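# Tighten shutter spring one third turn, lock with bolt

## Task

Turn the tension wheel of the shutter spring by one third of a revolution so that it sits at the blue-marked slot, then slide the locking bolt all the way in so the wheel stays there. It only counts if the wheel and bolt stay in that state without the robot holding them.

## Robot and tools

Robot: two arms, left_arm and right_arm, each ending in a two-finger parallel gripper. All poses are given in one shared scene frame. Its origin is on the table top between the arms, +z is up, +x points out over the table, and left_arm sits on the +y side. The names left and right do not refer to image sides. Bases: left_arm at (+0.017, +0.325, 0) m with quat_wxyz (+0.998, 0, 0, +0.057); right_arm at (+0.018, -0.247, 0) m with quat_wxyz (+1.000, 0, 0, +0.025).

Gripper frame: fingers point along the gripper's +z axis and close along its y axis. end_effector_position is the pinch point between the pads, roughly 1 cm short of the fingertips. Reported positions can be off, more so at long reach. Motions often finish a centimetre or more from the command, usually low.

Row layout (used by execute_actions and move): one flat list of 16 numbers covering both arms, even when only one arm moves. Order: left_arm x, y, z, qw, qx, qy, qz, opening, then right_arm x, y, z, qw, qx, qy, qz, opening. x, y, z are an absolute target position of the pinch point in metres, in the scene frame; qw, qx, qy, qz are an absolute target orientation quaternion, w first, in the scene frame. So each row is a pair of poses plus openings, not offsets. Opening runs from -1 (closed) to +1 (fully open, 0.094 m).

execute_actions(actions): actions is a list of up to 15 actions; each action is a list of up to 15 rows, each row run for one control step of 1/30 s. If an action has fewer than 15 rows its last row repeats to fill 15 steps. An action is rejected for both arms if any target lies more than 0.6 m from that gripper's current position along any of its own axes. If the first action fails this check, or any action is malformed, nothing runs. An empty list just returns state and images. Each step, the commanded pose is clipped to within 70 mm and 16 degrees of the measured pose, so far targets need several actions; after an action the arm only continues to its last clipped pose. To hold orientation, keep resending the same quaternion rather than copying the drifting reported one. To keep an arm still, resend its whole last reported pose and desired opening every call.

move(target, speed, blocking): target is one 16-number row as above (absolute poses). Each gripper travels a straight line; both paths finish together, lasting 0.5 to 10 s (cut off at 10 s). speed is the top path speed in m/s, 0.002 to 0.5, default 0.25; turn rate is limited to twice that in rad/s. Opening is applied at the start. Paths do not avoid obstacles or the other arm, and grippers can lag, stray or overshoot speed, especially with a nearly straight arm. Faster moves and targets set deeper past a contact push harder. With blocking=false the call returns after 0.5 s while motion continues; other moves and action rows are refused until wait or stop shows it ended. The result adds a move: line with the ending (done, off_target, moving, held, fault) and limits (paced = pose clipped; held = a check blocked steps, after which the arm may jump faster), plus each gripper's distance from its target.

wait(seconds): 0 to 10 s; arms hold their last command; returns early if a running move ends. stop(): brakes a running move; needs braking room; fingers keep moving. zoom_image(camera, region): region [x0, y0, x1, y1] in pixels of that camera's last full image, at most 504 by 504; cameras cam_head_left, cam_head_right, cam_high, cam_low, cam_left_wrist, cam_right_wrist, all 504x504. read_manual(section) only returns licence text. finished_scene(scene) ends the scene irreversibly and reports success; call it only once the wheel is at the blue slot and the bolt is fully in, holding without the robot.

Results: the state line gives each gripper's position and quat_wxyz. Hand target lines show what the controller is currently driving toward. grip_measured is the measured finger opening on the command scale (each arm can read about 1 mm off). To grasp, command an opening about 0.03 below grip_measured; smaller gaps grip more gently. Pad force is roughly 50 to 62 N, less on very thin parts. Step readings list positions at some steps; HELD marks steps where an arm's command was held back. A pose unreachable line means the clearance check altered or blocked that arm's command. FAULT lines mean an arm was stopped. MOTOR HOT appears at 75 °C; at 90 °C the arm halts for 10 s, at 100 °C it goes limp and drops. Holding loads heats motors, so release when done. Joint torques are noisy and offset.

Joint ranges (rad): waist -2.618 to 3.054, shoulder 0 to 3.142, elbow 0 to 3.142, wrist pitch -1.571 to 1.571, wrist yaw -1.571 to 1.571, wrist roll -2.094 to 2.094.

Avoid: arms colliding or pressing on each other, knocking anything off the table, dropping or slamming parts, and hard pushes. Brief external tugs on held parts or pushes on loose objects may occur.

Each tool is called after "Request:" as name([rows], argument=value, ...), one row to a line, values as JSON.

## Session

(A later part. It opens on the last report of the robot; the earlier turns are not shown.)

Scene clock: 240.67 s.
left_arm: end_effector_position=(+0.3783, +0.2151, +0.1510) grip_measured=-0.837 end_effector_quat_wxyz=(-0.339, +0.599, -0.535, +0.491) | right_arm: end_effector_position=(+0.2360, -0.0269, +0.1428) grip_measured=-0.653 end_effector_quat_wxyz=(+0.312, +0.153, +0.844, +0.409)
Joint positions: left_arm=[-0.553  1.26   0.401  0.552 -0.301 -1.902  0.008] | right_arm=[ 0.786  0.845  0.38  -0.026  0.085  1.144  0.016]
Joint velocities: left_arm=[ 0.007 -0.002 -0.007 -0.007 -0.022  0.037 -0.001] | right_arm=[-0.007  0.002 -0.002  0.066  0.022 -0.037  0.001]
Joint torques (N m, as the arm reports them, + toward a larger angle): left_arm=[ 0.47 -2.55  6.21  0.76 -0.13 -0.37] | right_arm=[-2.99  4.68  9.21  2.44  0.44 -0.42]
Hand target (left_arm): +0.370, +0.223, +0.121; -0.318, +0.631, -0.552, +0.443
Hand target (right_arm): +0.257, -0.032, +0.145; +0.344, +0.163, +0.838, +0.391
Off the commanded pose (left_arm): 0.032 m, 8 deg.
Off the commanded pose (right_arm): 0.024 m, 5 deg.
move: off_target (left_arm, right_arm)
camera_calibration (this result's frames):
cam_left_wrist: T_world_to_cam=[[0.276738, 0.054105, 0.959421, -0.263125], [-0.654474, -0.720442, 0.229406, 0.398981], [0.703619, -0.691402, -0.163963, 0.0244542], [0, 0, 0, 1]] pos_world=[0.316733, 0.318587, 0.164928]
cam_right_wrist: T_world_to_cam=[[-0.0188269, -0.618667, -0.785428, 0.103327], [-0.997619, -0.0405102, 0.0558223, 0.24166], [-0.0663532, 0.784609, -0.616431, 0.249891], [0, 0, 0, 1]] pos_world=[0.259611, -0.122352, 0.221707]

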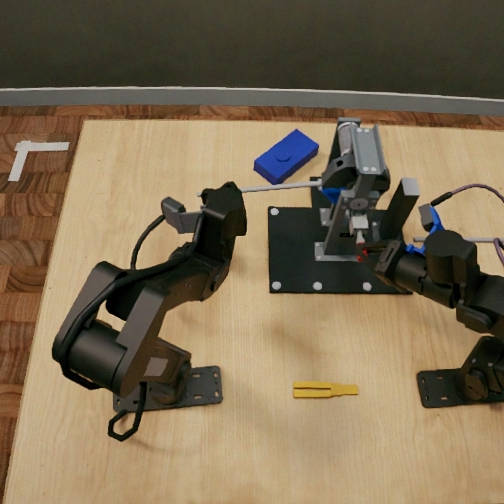

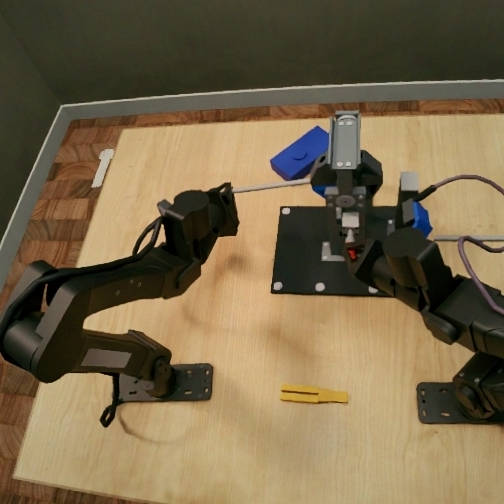

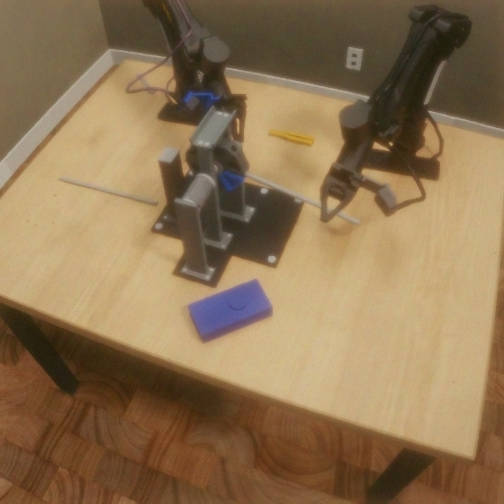

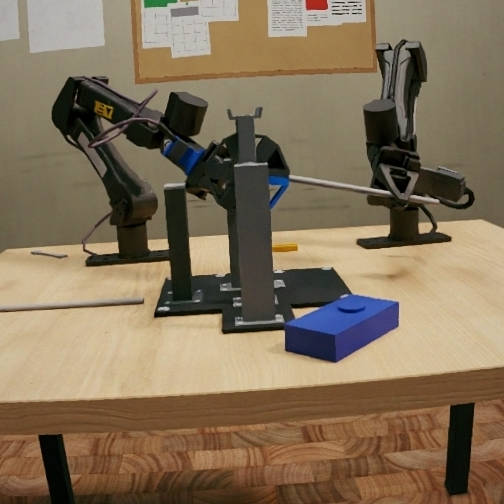

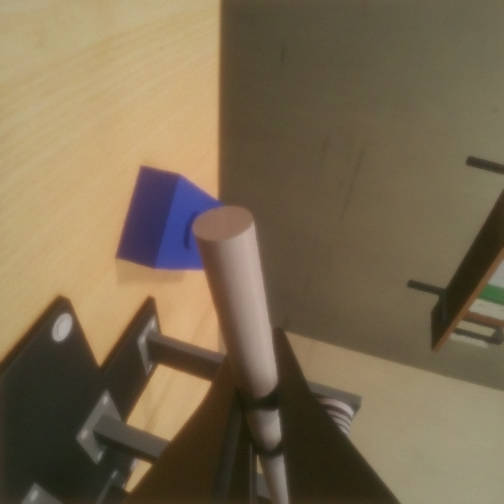

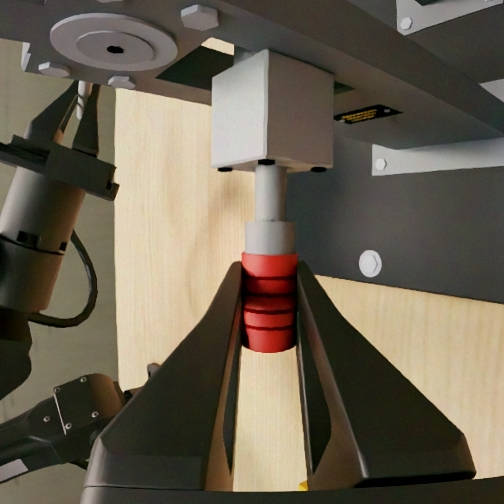

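Request:
move(target=[0.372,0.222,0.12,0.316,-0.632,0.553,-0.44,-0.87, 0.224,-0.029,0.145,0.347,0.162,0.837,0.391,-0.69], speed=0.05)

Request:
move(target=[0.372,0.222,0.12,0.316,-0.632,0.553,-0.44,-0.87, 0.229,-0.029,0.145,0.347,0.162,0.837,0.391,0])

Request:
move(target=[0.372,0.222,0.12,0.316,-0.632,0.553,-0.44,-0.87, 0.2,-0.09,0.2,0.347,0.162,0.837,0.391,0])

Request:
move(target=[0.372,0.222,0.12,0.316,-0.632,0.553,-0.44,-0.87, 0.26,-0.3,0.14,0,0.707,0.707,0,0], speed=0.3)

Request:
move(target=[0.372,0.222,0.12,0.316,-0.632,0.553,-0.44,-0.87, 0.355,-0.39,0.07,0,0.707,0.707,0,0])

Scene clock: 256.70 s.
left_arm: end_effector_position=(+0.3778, +0.2147, +0.1496) grip_measured=-0.837 end_effector_quat_wxyz=(-0.336, +0.601, -0.535, +0.490) | right_arm: end_effector_position=(+0.2298, -0.0270, +0.1440) grip_measured=-0.653 end_effector_quat_wxyz=(+0.345, +0.167, +0.837, +0.391)
Joint positions: left_arm=[-0.553  1.26   0.401  0.546 -0.298 -1.909  0.008] | right_arm=[ 0.91   0.832  0.372 -0.034  0.274  1.189  0.016]
Joint velocities: left_arm=[ 0.017 -0.012 -0.007 -0.022  0.066 -0.037  0.001] | right_arm=[-0.007  0.022 -0.007  0.037  0.022  0.022 -0.   ]
Joint torques (N m, as the arm reports them, + toward a larger angle): left_arm=[ 0.49 -2.54  6.24  0.82 -0.17 -0.31] | right_arm=[ 1.79 -3.57  6.95  1.55  0.19 -0.05]
Hand target (left_arm): +0.370, +0.222, +0.121; -0.317, +0.631, -0.552, +0.443
Hand target (right_arm): +0.224, -0.029, +0.145; +0.348, +0.161, +0.837, +0.391
Off the commanded pose (left_arm): 0.031 m, 7 deg.
Off the commanded pose (right_arm): 0.006 m, 1 deg.
move: off_target (left_arm)
camera_calibration (this result's frames):
cam_left_wrist: T_world_to_cam=[[0.28325, 0.0584143, 0.957265, -0.264646], [-0.653553, -0.718738, 0.237242, 0.39686], [0.701881, -0.692823, -0.165406, 0.0255004], [0, 0, 0, 1]] pos_world=[0.316432, 0.318365, 0.163402]
cam_right_wrist: T_world_to_cam=[[-0.0256938, -0.638218, -0.769427, 0.102857], [-0.999624, 0.023788, 0.0136493, 0.243661], [0.0095919, 0.769488, -0.638589, 0.235687], [0, 0, 0, 1]] pos_world=[0.243951, -0.121509, 0.226323]

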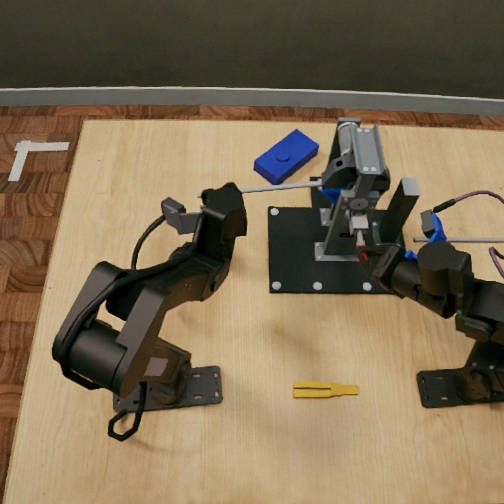

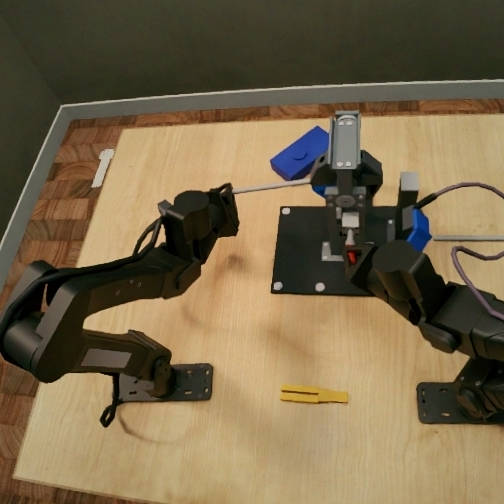

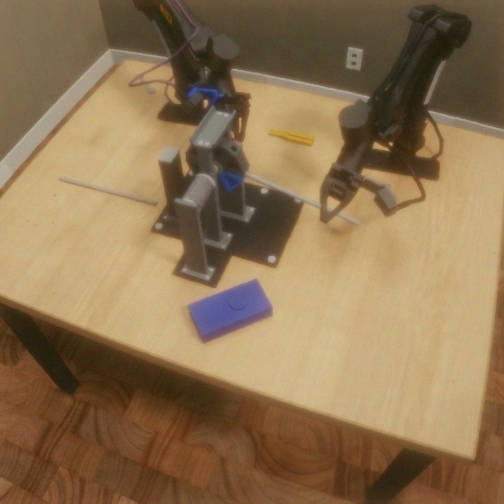

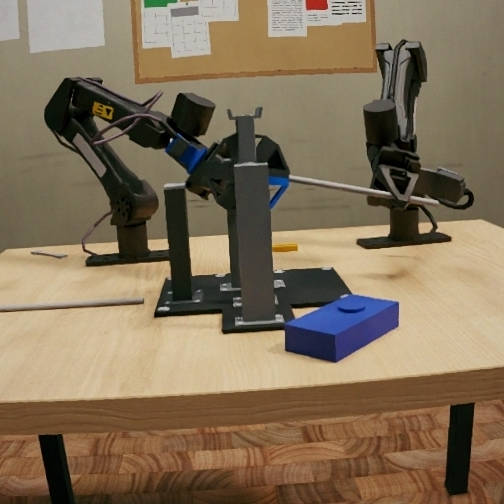

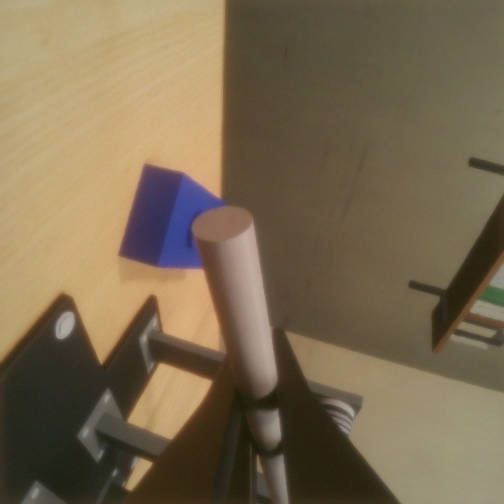

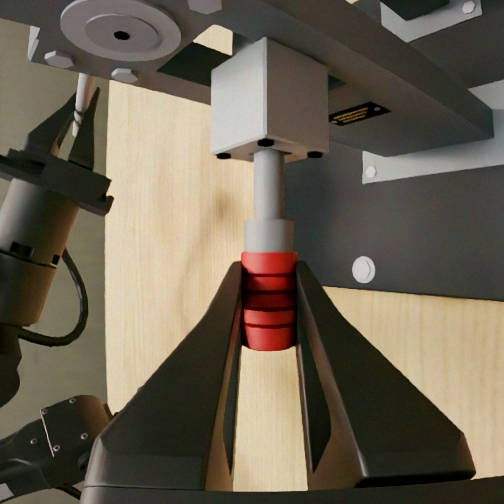

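Scene clock: 257.40 s.
left_arm: end_effector_position=(+0.3779, +0.2148, +0.1497) grip_measured=-0.837 end_effector_quat_wxyz=(-0.336, +0.601, -0.535, +0.490) | right_arm: end_effector_position=(+0.2294, -0.0265, +0.1439) grip_measured=-0.001 end_effector_quat_wxyz=(+0.344, +0.166, +0.837, +0.392)
Joint positions: left_arm=[-0.553  1.26   0.401  0.547 -0.299 -1.908  0.008] | right_arm=[ 0.91   0.832  0.372 -0.034  0.27   1.189  0.047]
Joint velocities: left_arm=[ 0.002 -0.002 -0.027  0.022 -0.007  0.022 -0.   ] | right_arm=[ 0.007  0.007 -0.007 -0.037 -0.022  0.051  0.001]
Joint torques (N m, as the arm reports them, + toward a larger angle): left_arm=[ 0.54 -2.52  6.25  0.81 -0.14 -0.29] | right_arm=[-0.48 -2.09  7.34  1.71  0.04 -0.18]
Hand target (left_arm): +0.370, +0.222, +0.121; -0.317, +0.631, -0.552, +0.443
Hand target (right_arm): +0.229, -0.029, +0.145; +0.347, +0.162, +0.837, +0.391
Off the commanded pose (left_arm): 0.031 m, 7 deg.
Off the commanded pose (right_arm): 0.003 m, 1 deg.
move: off_target (left_arm)
camera_calibration (this result's frames):
cam_left_wrist: T_world_to_cam=[[0.282408, 0.0575922, 0.957564, -0.264388], [-0.653742, -0.718961, 0.236045, 0.397186], [0.702045, -0.692661, -0.165389, 0.0254175], [0, 0, 0, 1]] pos_world=[0.316478, 0.318394, 0.163619]
cam_right_wrist: T_world_to_cam=[[-0.0246919, -0.637504, -0.770052, 0.102982], [-0.999677, 0.0204157, 0.0151533, 0.242912], [0.00606087, 0.770177, -0.637802, 0.235961], [0, 0, 0, 1]] pos_world=[0.243946, -0.121039, 0.226117]

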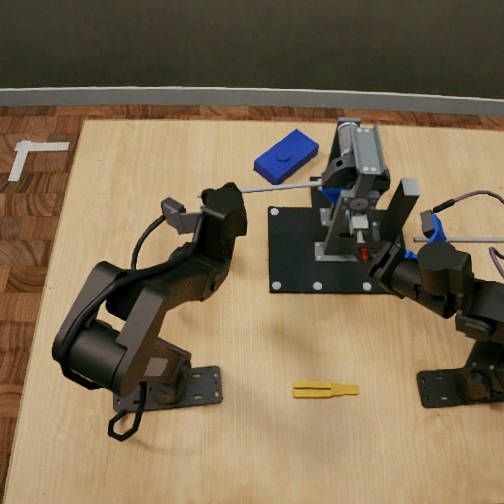

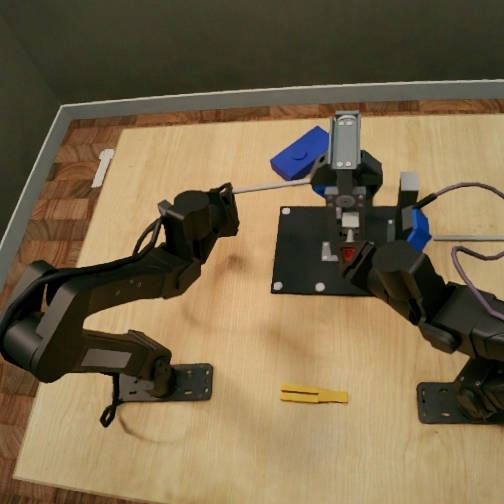

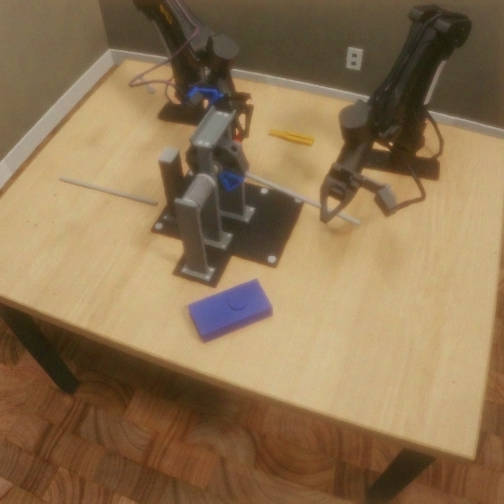

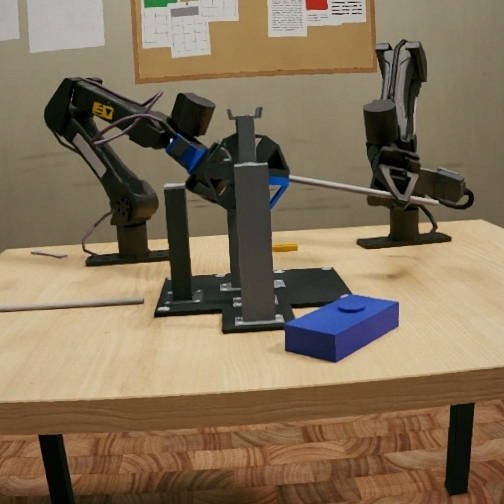

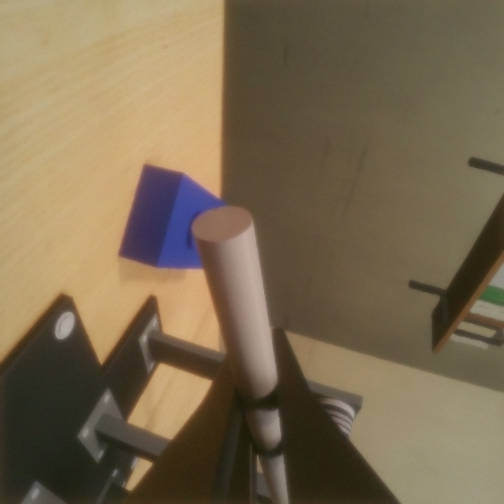

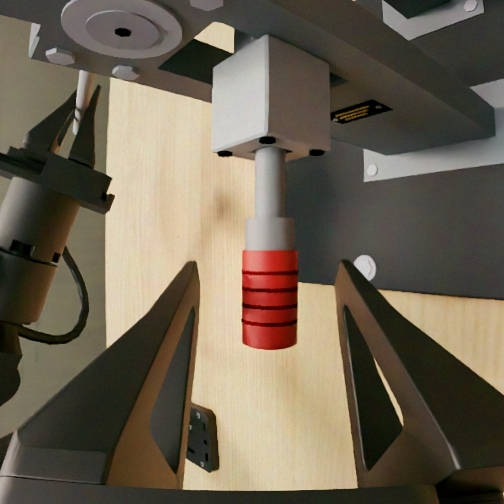

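Scene clock: 258.63 s.
left_arm: end_effector_position=(+0.3778, +0.2147, +0.1495) grip_measured=-0.837 end_effector_quat_wxyz=(-0.335, +0.601, -0.535, +0.490) | right_arm: end_effector_position=(+0.2005, -0.0857, +0.1879) grip_measured=-0.001 end_effector_quat_wxyz=(+0.336, +0.164, +0.844, +0.384)
Joint positions: left_arm=[-0.553  1.26   0.401  0.546 -0.298 -1.909  0.008] | right_arm=[ 0.776  0.465  0.507 -0.548  0.145  1.125  0.047]
Joint velocities: left_arm=[-0.017  0.002 -0.002  0.007 -0.022  0.037  0.001] | right_arm=[ 0.012 -0.012 -0.017  0.051 -0.066  0.037  0.001]
Joint torques (N m, as the arm reports them, + toward a larger angle): left_arm=[ 0.53 -2.52  6.29  0.82 -0.15 -0.3 ] | right_arm=[-1.1   0.83  9.7   1.72  0.   -0.16]
Hand target (left_arm): +0.370, +0.222, +0.121; -0.317, +0.631, -0.552, +0.443
Hand target (right_arm): +0.202, -0.088, +0.201; +0.346, +0.163, +0.837, +0.391
Off the commanded pose (left_arm): 0.031 m, 7 deg.
Off the commanded pose (right_arm): 0.013 m, 2 deg.
move: off_target (left_arm, right_arm)
camera_calibration (this result's frames):
cam_left_wrist: T_world_to_cam=[[0.283688, 0.0586358, 0.957122, -0.264734], [-0.653628, -0.718502, 0.23775, 0.396721], [0.701635, -0.693049, -0.165504, 0.0256288], [0, 0, 0, 1]] pos_world=[0.316428, 0.318329, 0.163304]
cam_right_wrist: T_world_to_cam=[[-0.0353248, -0.649969, -0.75914, 0.0974739], [-0.999323, 0.0151305, 0.0335465, 0.210639], [-0.010318, 0.75981, -0.650063, 0.314475], [0, 0, 0, 1]] pos_world=[0.217184, -0.178774, 0.271359]

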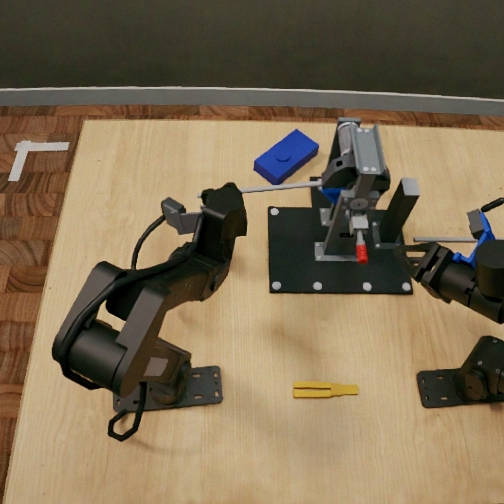

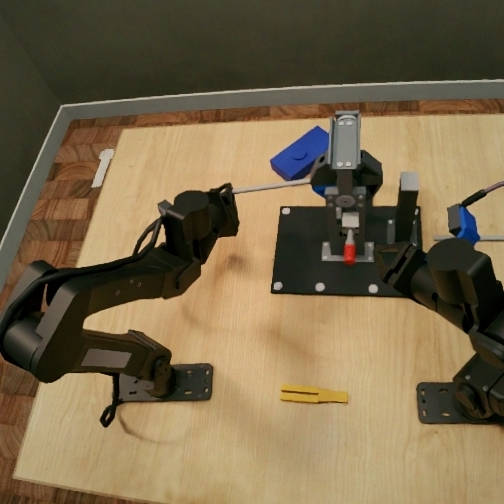

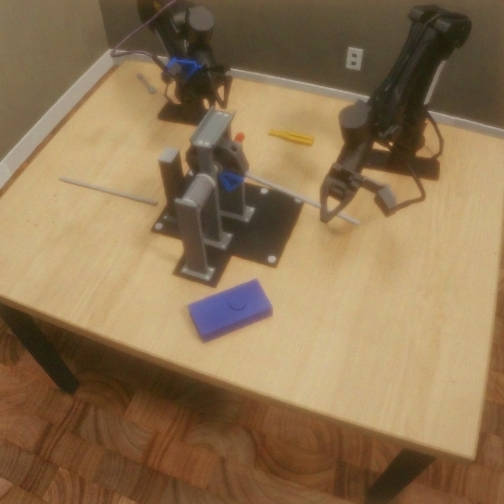

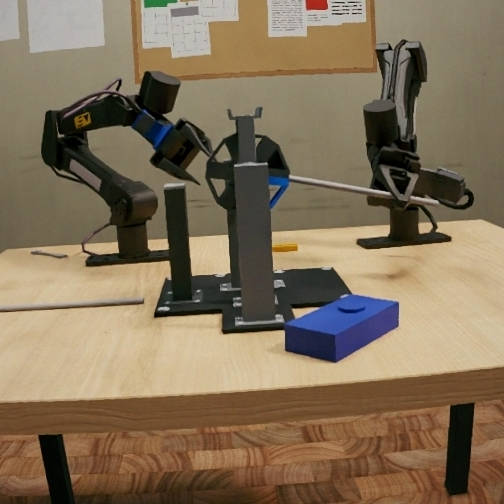

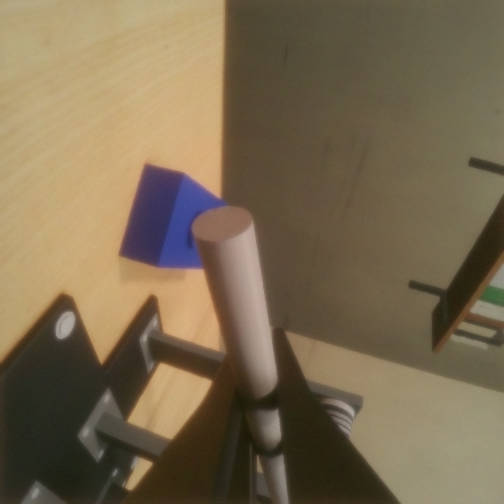

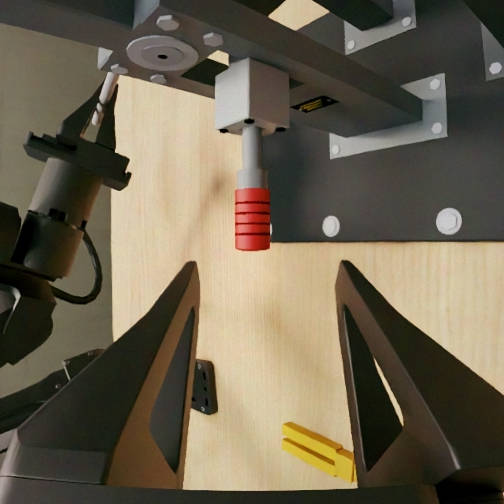

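Scene clock: 261.80 s.
left_arm: end_effector_position=(+0.3778, +0.2148, +0.1495) grip_measured=-0.837 end_effector_quat_wxyz=(-0.335, +0.601, -0.535, +0.490) | right_arm: end_effector_position=(+0.2537, -0.2960, +0.1321) grip_measured=-0.001 end_effector_quat_wxyz=(-0.014, +0.697, +0.717, -0.001)
Joint positions: left_arm=[-0.553  1.26   0.401  0.546 -0.298 -1.91   0.008] | right_arm=[-0.27   1.475  1.231 -1.352 -0.014  1.323  0.047]
Joint velocities: left_arm=[ 0.007 -0.002 -0.002  0.022  0.037 -0.051 -0.001] | right_arm=[-0.007 -0.002 -0.002  0.022  0.051  0.095  0.001]
Joint torques (N m, as the arm reports them, + toward a larger angle): left_arm=[ 0.49 -2.51  6.27  0.82 -0.16 -0.29] | right_arm=[-1.12 -5.14  8.79  0.17  0.07  0.1 ]
Hand target (left_arm): +0.370, +0.222, +0.121; -0.317, +0.631, -0.552, +0.443
Hand target (right_arm): +0.256, -0.302, +0.140; -0.004, +0.705, +0.709, -0.002
Off the commanded pose (left_arm): 0.031 m, 7 deg.
Off the commanded pose (right_arm): 0.011 m, 2 deg.
move: off_target (left_arm, right_arm)
camera_calibration (this result's frames):
cam_left_wrist: T_world_to_cam=[[0.283656, 0.0590149, 0.957108, -0.264814], [-0.653288, -0.718752, 0.237931, 0.396672], [0.701965, -0.692758, -0.165324, 0.0254548], [0, 0, 0, 1]] pos_world=[0.316389, 0.318371, 0.163284]
cam_right_wrist: T_world_to_cam=[[-0.999356, -0.0153113, 0.0324567, 0.248108], [0.0124667, 0.69997, 0.714064, 0.124996], [-0.033652, 0.714008, -0.699328, 0.437399], [0, 0, 0, 1]] pos_world=[0.261109, -0.396, 0.208577]

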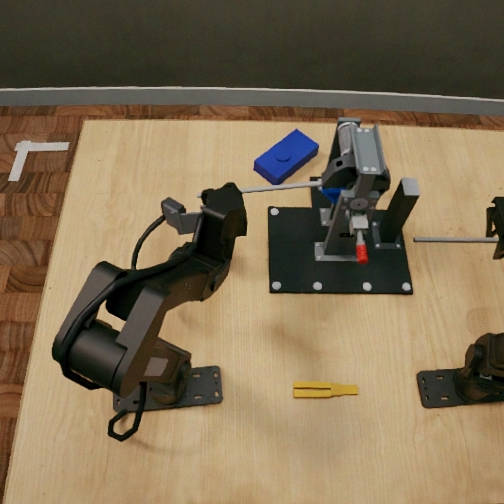

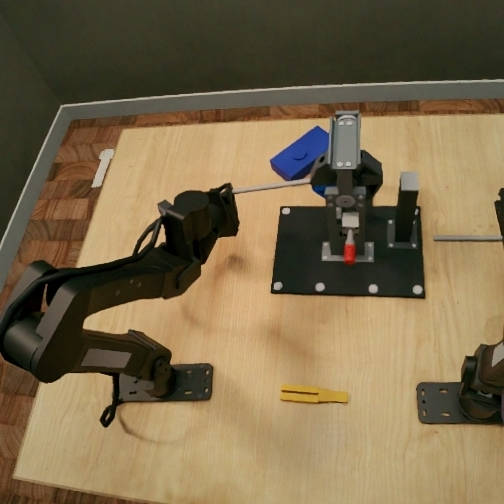

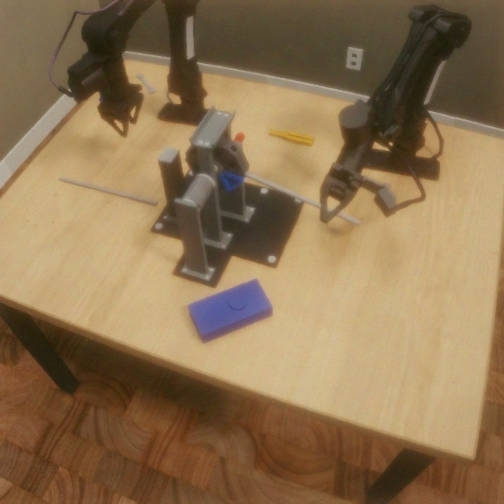

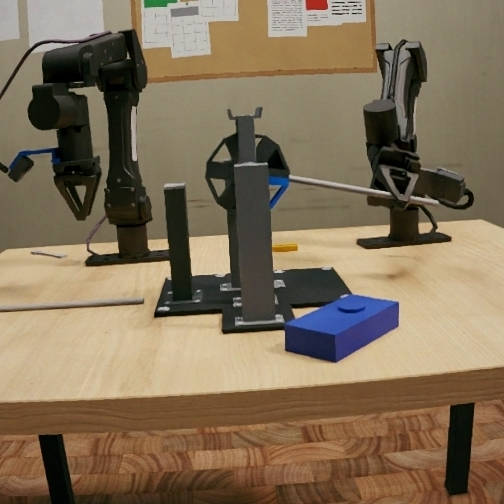

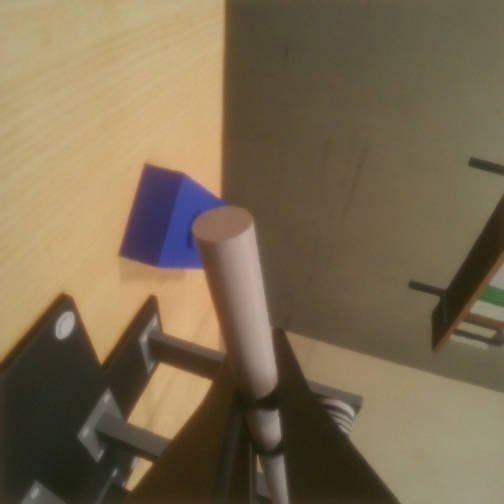

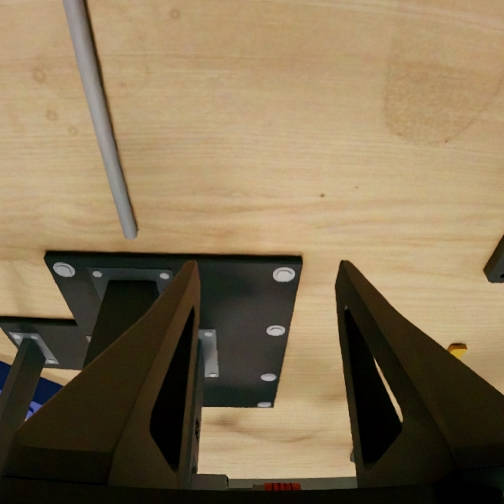

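Scene clock: 262.83 s.
left_arm: end_effector_position=(+0.3778, +0.2147, +0.1496) grip_measured=-0.837 end_effector_quat_wxyz=(-0.335, +0.601, -0.535, +0.490) | right_arm: end_effector_position=(+0.3427, -0.3800, +0.0565) grip_measured=-0.001 end_effector_quat_wxyz=(-0.027, +0.708, +0.706, -0.005)
Joint positions: left_arm=[-0.553  1.26   0.401  0.546 -0.298 -1.909  0.008] | right_arm=[-0.448  1.955  1.48  -1.149 -0.012  1.176  0.047]
Joint velocities: left_arm=[-0.007 -0.002  0.012  0.037 -0.051 -0.051  0.   ] | right_arm=[-0.002 -0.022  0.002  0.037  0.037 -0.066  0.   ]
Joint torques (N m, as the arm reports them, + toward a larger angle): left_arm=[ 0.51 -2.57  6.29  0.84 -0.16 -0.28] | right_arm=[ -0.84 -10.45   8.96   0.34   0.06  -0.13]
Hand target (left_arm): +0.370, +0.222, +0.121; -0.317, +0.631, -0.552, +0.443
Hand target (right_arm): +0.353, -0.389, +0.068; -0.002, +0.707, +0.707, +0.001
Off the commanded pose (left_arm): 0.031 m, 7 deg.
Off the commanded pose (right_arm): 0.021 m, 3 deg.
move: off_target (left_arm, right_arm)
camera_calibration (this result's frames):
cam_left_wrist: T_world_to_cam=[[0.283288, 0.0587923, 0.957231, -0.264736], [-0.653462, -0.718726, 0.237532, 0.396779], [0.701951, -0.692804, -0.165188, 0.0254373], [0, 0, 0, 1]] pos_world=[0.316421, 0.318363, 0.163368]
cam_right_wrist: T_world_to_cam=[[-0.998308, 0.0146916, 0.0562695, 0.347925], [0.0508284, 0.69058, 0.721468, 0.219509], [-0.0282591, 0.723107, -0.690158, 0.448653], [0, 0, 0, 1]] pos_world=[0.348857, -0.481124, 0.131696]

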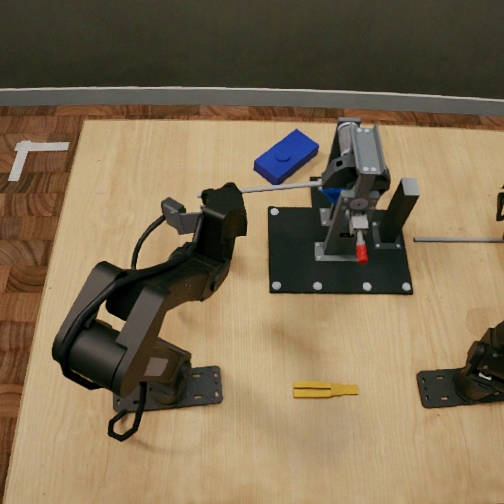

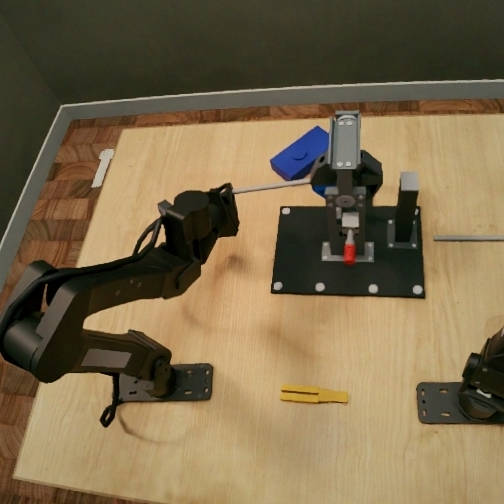

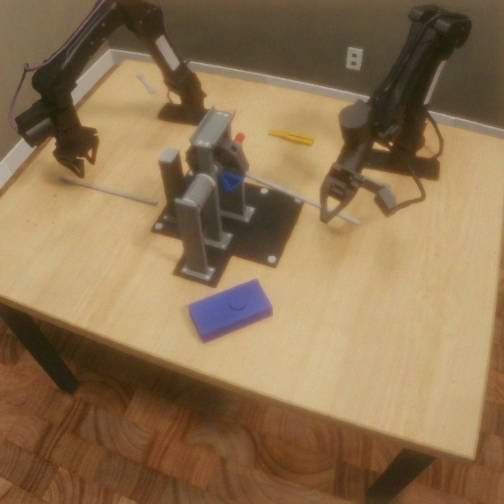

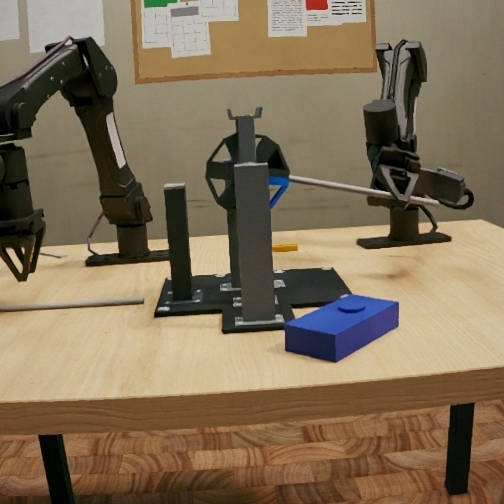

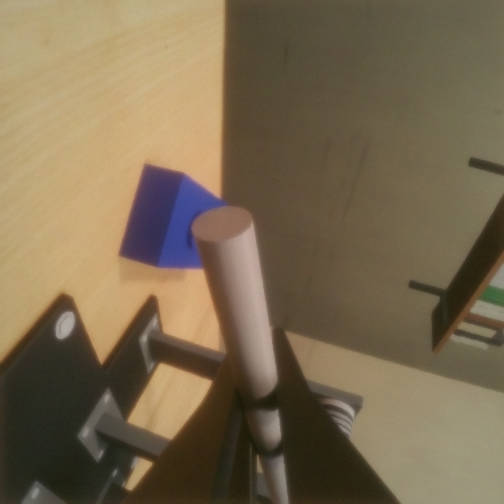

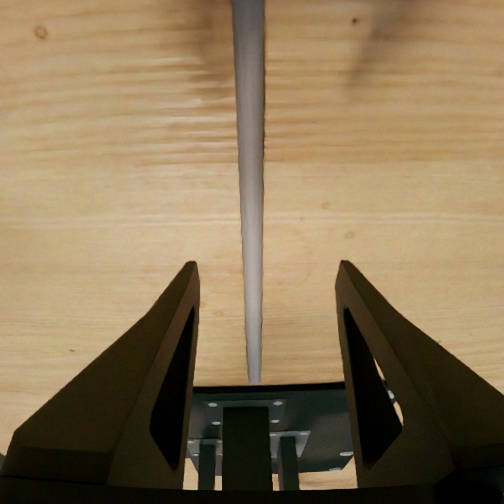

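Request:
move(target=[0.372,0.222,0.12,0.316,-0.632,0.553,-0.44,-0.87, 0.357,-0.355,0.016,0,0.707,0.707,0,-0.3], speed=0.06)

Request:
zoom_image(camera="cam_low", region=[0, 240, 150, 330])

Scene clock: 269.03 s.
left_arm: end_effector_position=(+0.3778, +0.2147, +0.1496) grip_measured=-0.837 end_effector_quat_wxyz=(-0.335, +0.601, -0.535, +0.490) | right_arm: end_effector_position=(+0.3559, -0.3567, +0.0177) grip_measured=-0.299 end_effector_quat_wxyz=(-0.003, +0.708, +0.706, +0.005)
Joint positions: left_arm=[-0.553  1.26   0.401  0.546 -0.298 -1.909  0.008] | right_arm=[-0.373  1.969  1.339 -0.943 -0.011  1.251  0.033]
Joint velocities: left_arm=[-0.017  0.002  0.012 -0.037 -0.066 -0.022 -0.001] | right_arm=[ 0.007 -0.002  0.002 -0.007 -0.007  0.051  0.   ]
Joint torques (N m, as the arm reports them, + toward a larger angle): left_arm=[ 0.49 -2.57  6.23  0.83 -0.15 -0.27] | right_arm=[ 0.79 -9.73  5.39  0.5   0.08  0.09]
Hand target (left_arm): +0.370, +0.222, +0.121; -0.317, +0.631, -0.552, +0.443
Hand target (right_arm): +0.356, -0.355, +0.016; +0.001, +0.707, +0.707, -0.000
Off the commanded pose (left_arm): 0.031 m, 7 deg.
Off the commanded pose (right_arm): 0.003 m, 1 deg.
move: off_target (left_arm)
camera_calibration (this result's frames):
cam_left_wrist: T_world_to_cam=[[0.283288, 0.0587923, 0.957231, -0.264736], [-0.653462, -0.718726, 0.237532, 0.396779], [0.701951, -0.692804, -0.165188, 0.0254373], [0, 0, 0, 1]] pos_world=[0.316421, 0.318363, 0.163368]
cam_right_wrist: T_world_to_cam=[[-0.999845, 0.0149573, 0.00928764, 0.36445], [0.0171346, 0.705363, 0.708639, 0.248224], [0.0040482, 0.708689, -0.70551, 0.388968], [0, 0, 0, 1]] pos_world=[0.358566, -0.456197, 0.0951345]

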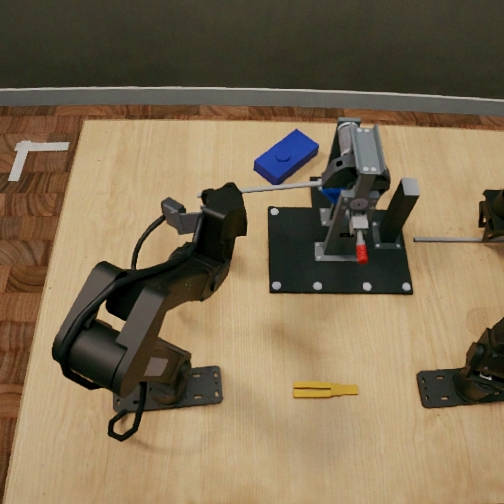

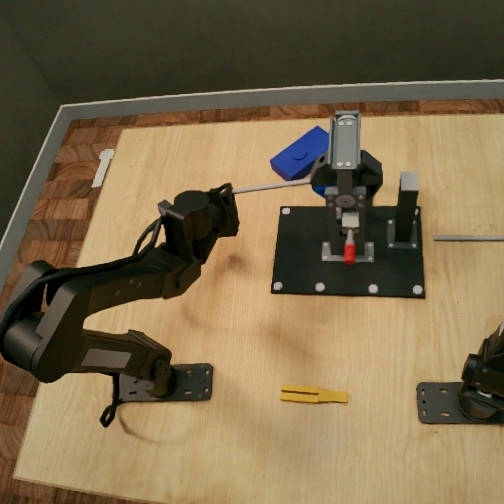

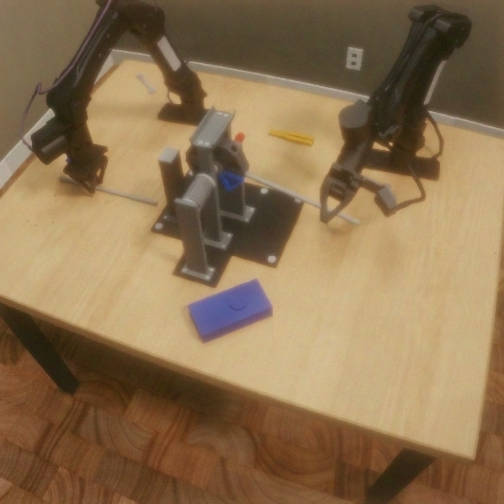

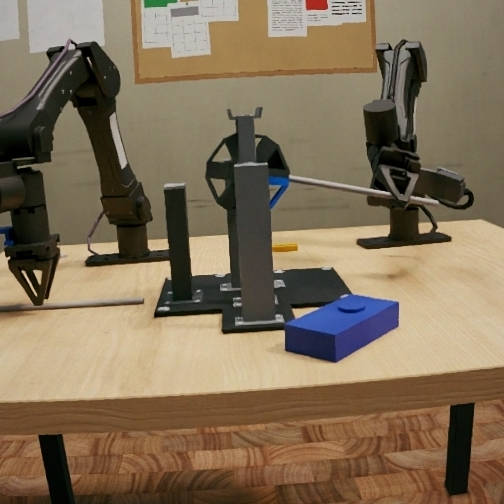

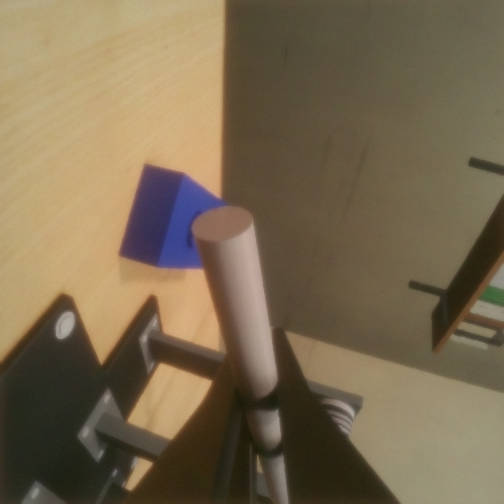

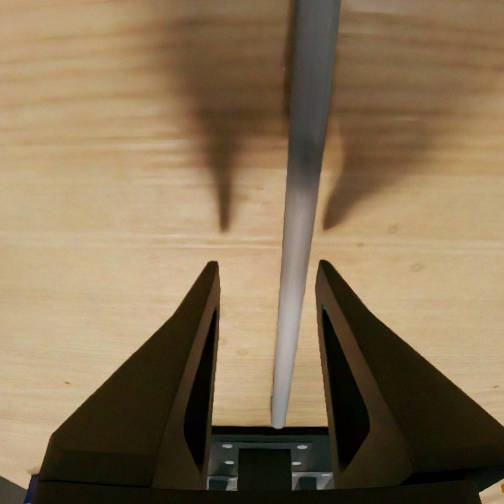

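Region (0, 240, 150, 330) of cam_low's 504x504 image, scaled by 3.360, with more detail than that image has; it fills the top 302 rows of this view, and the rest is white.

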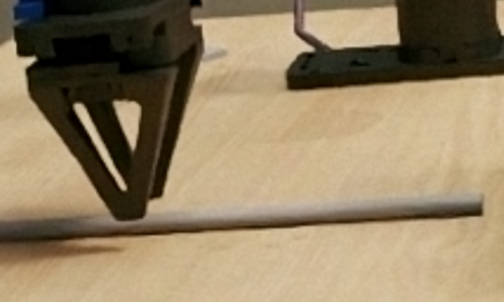

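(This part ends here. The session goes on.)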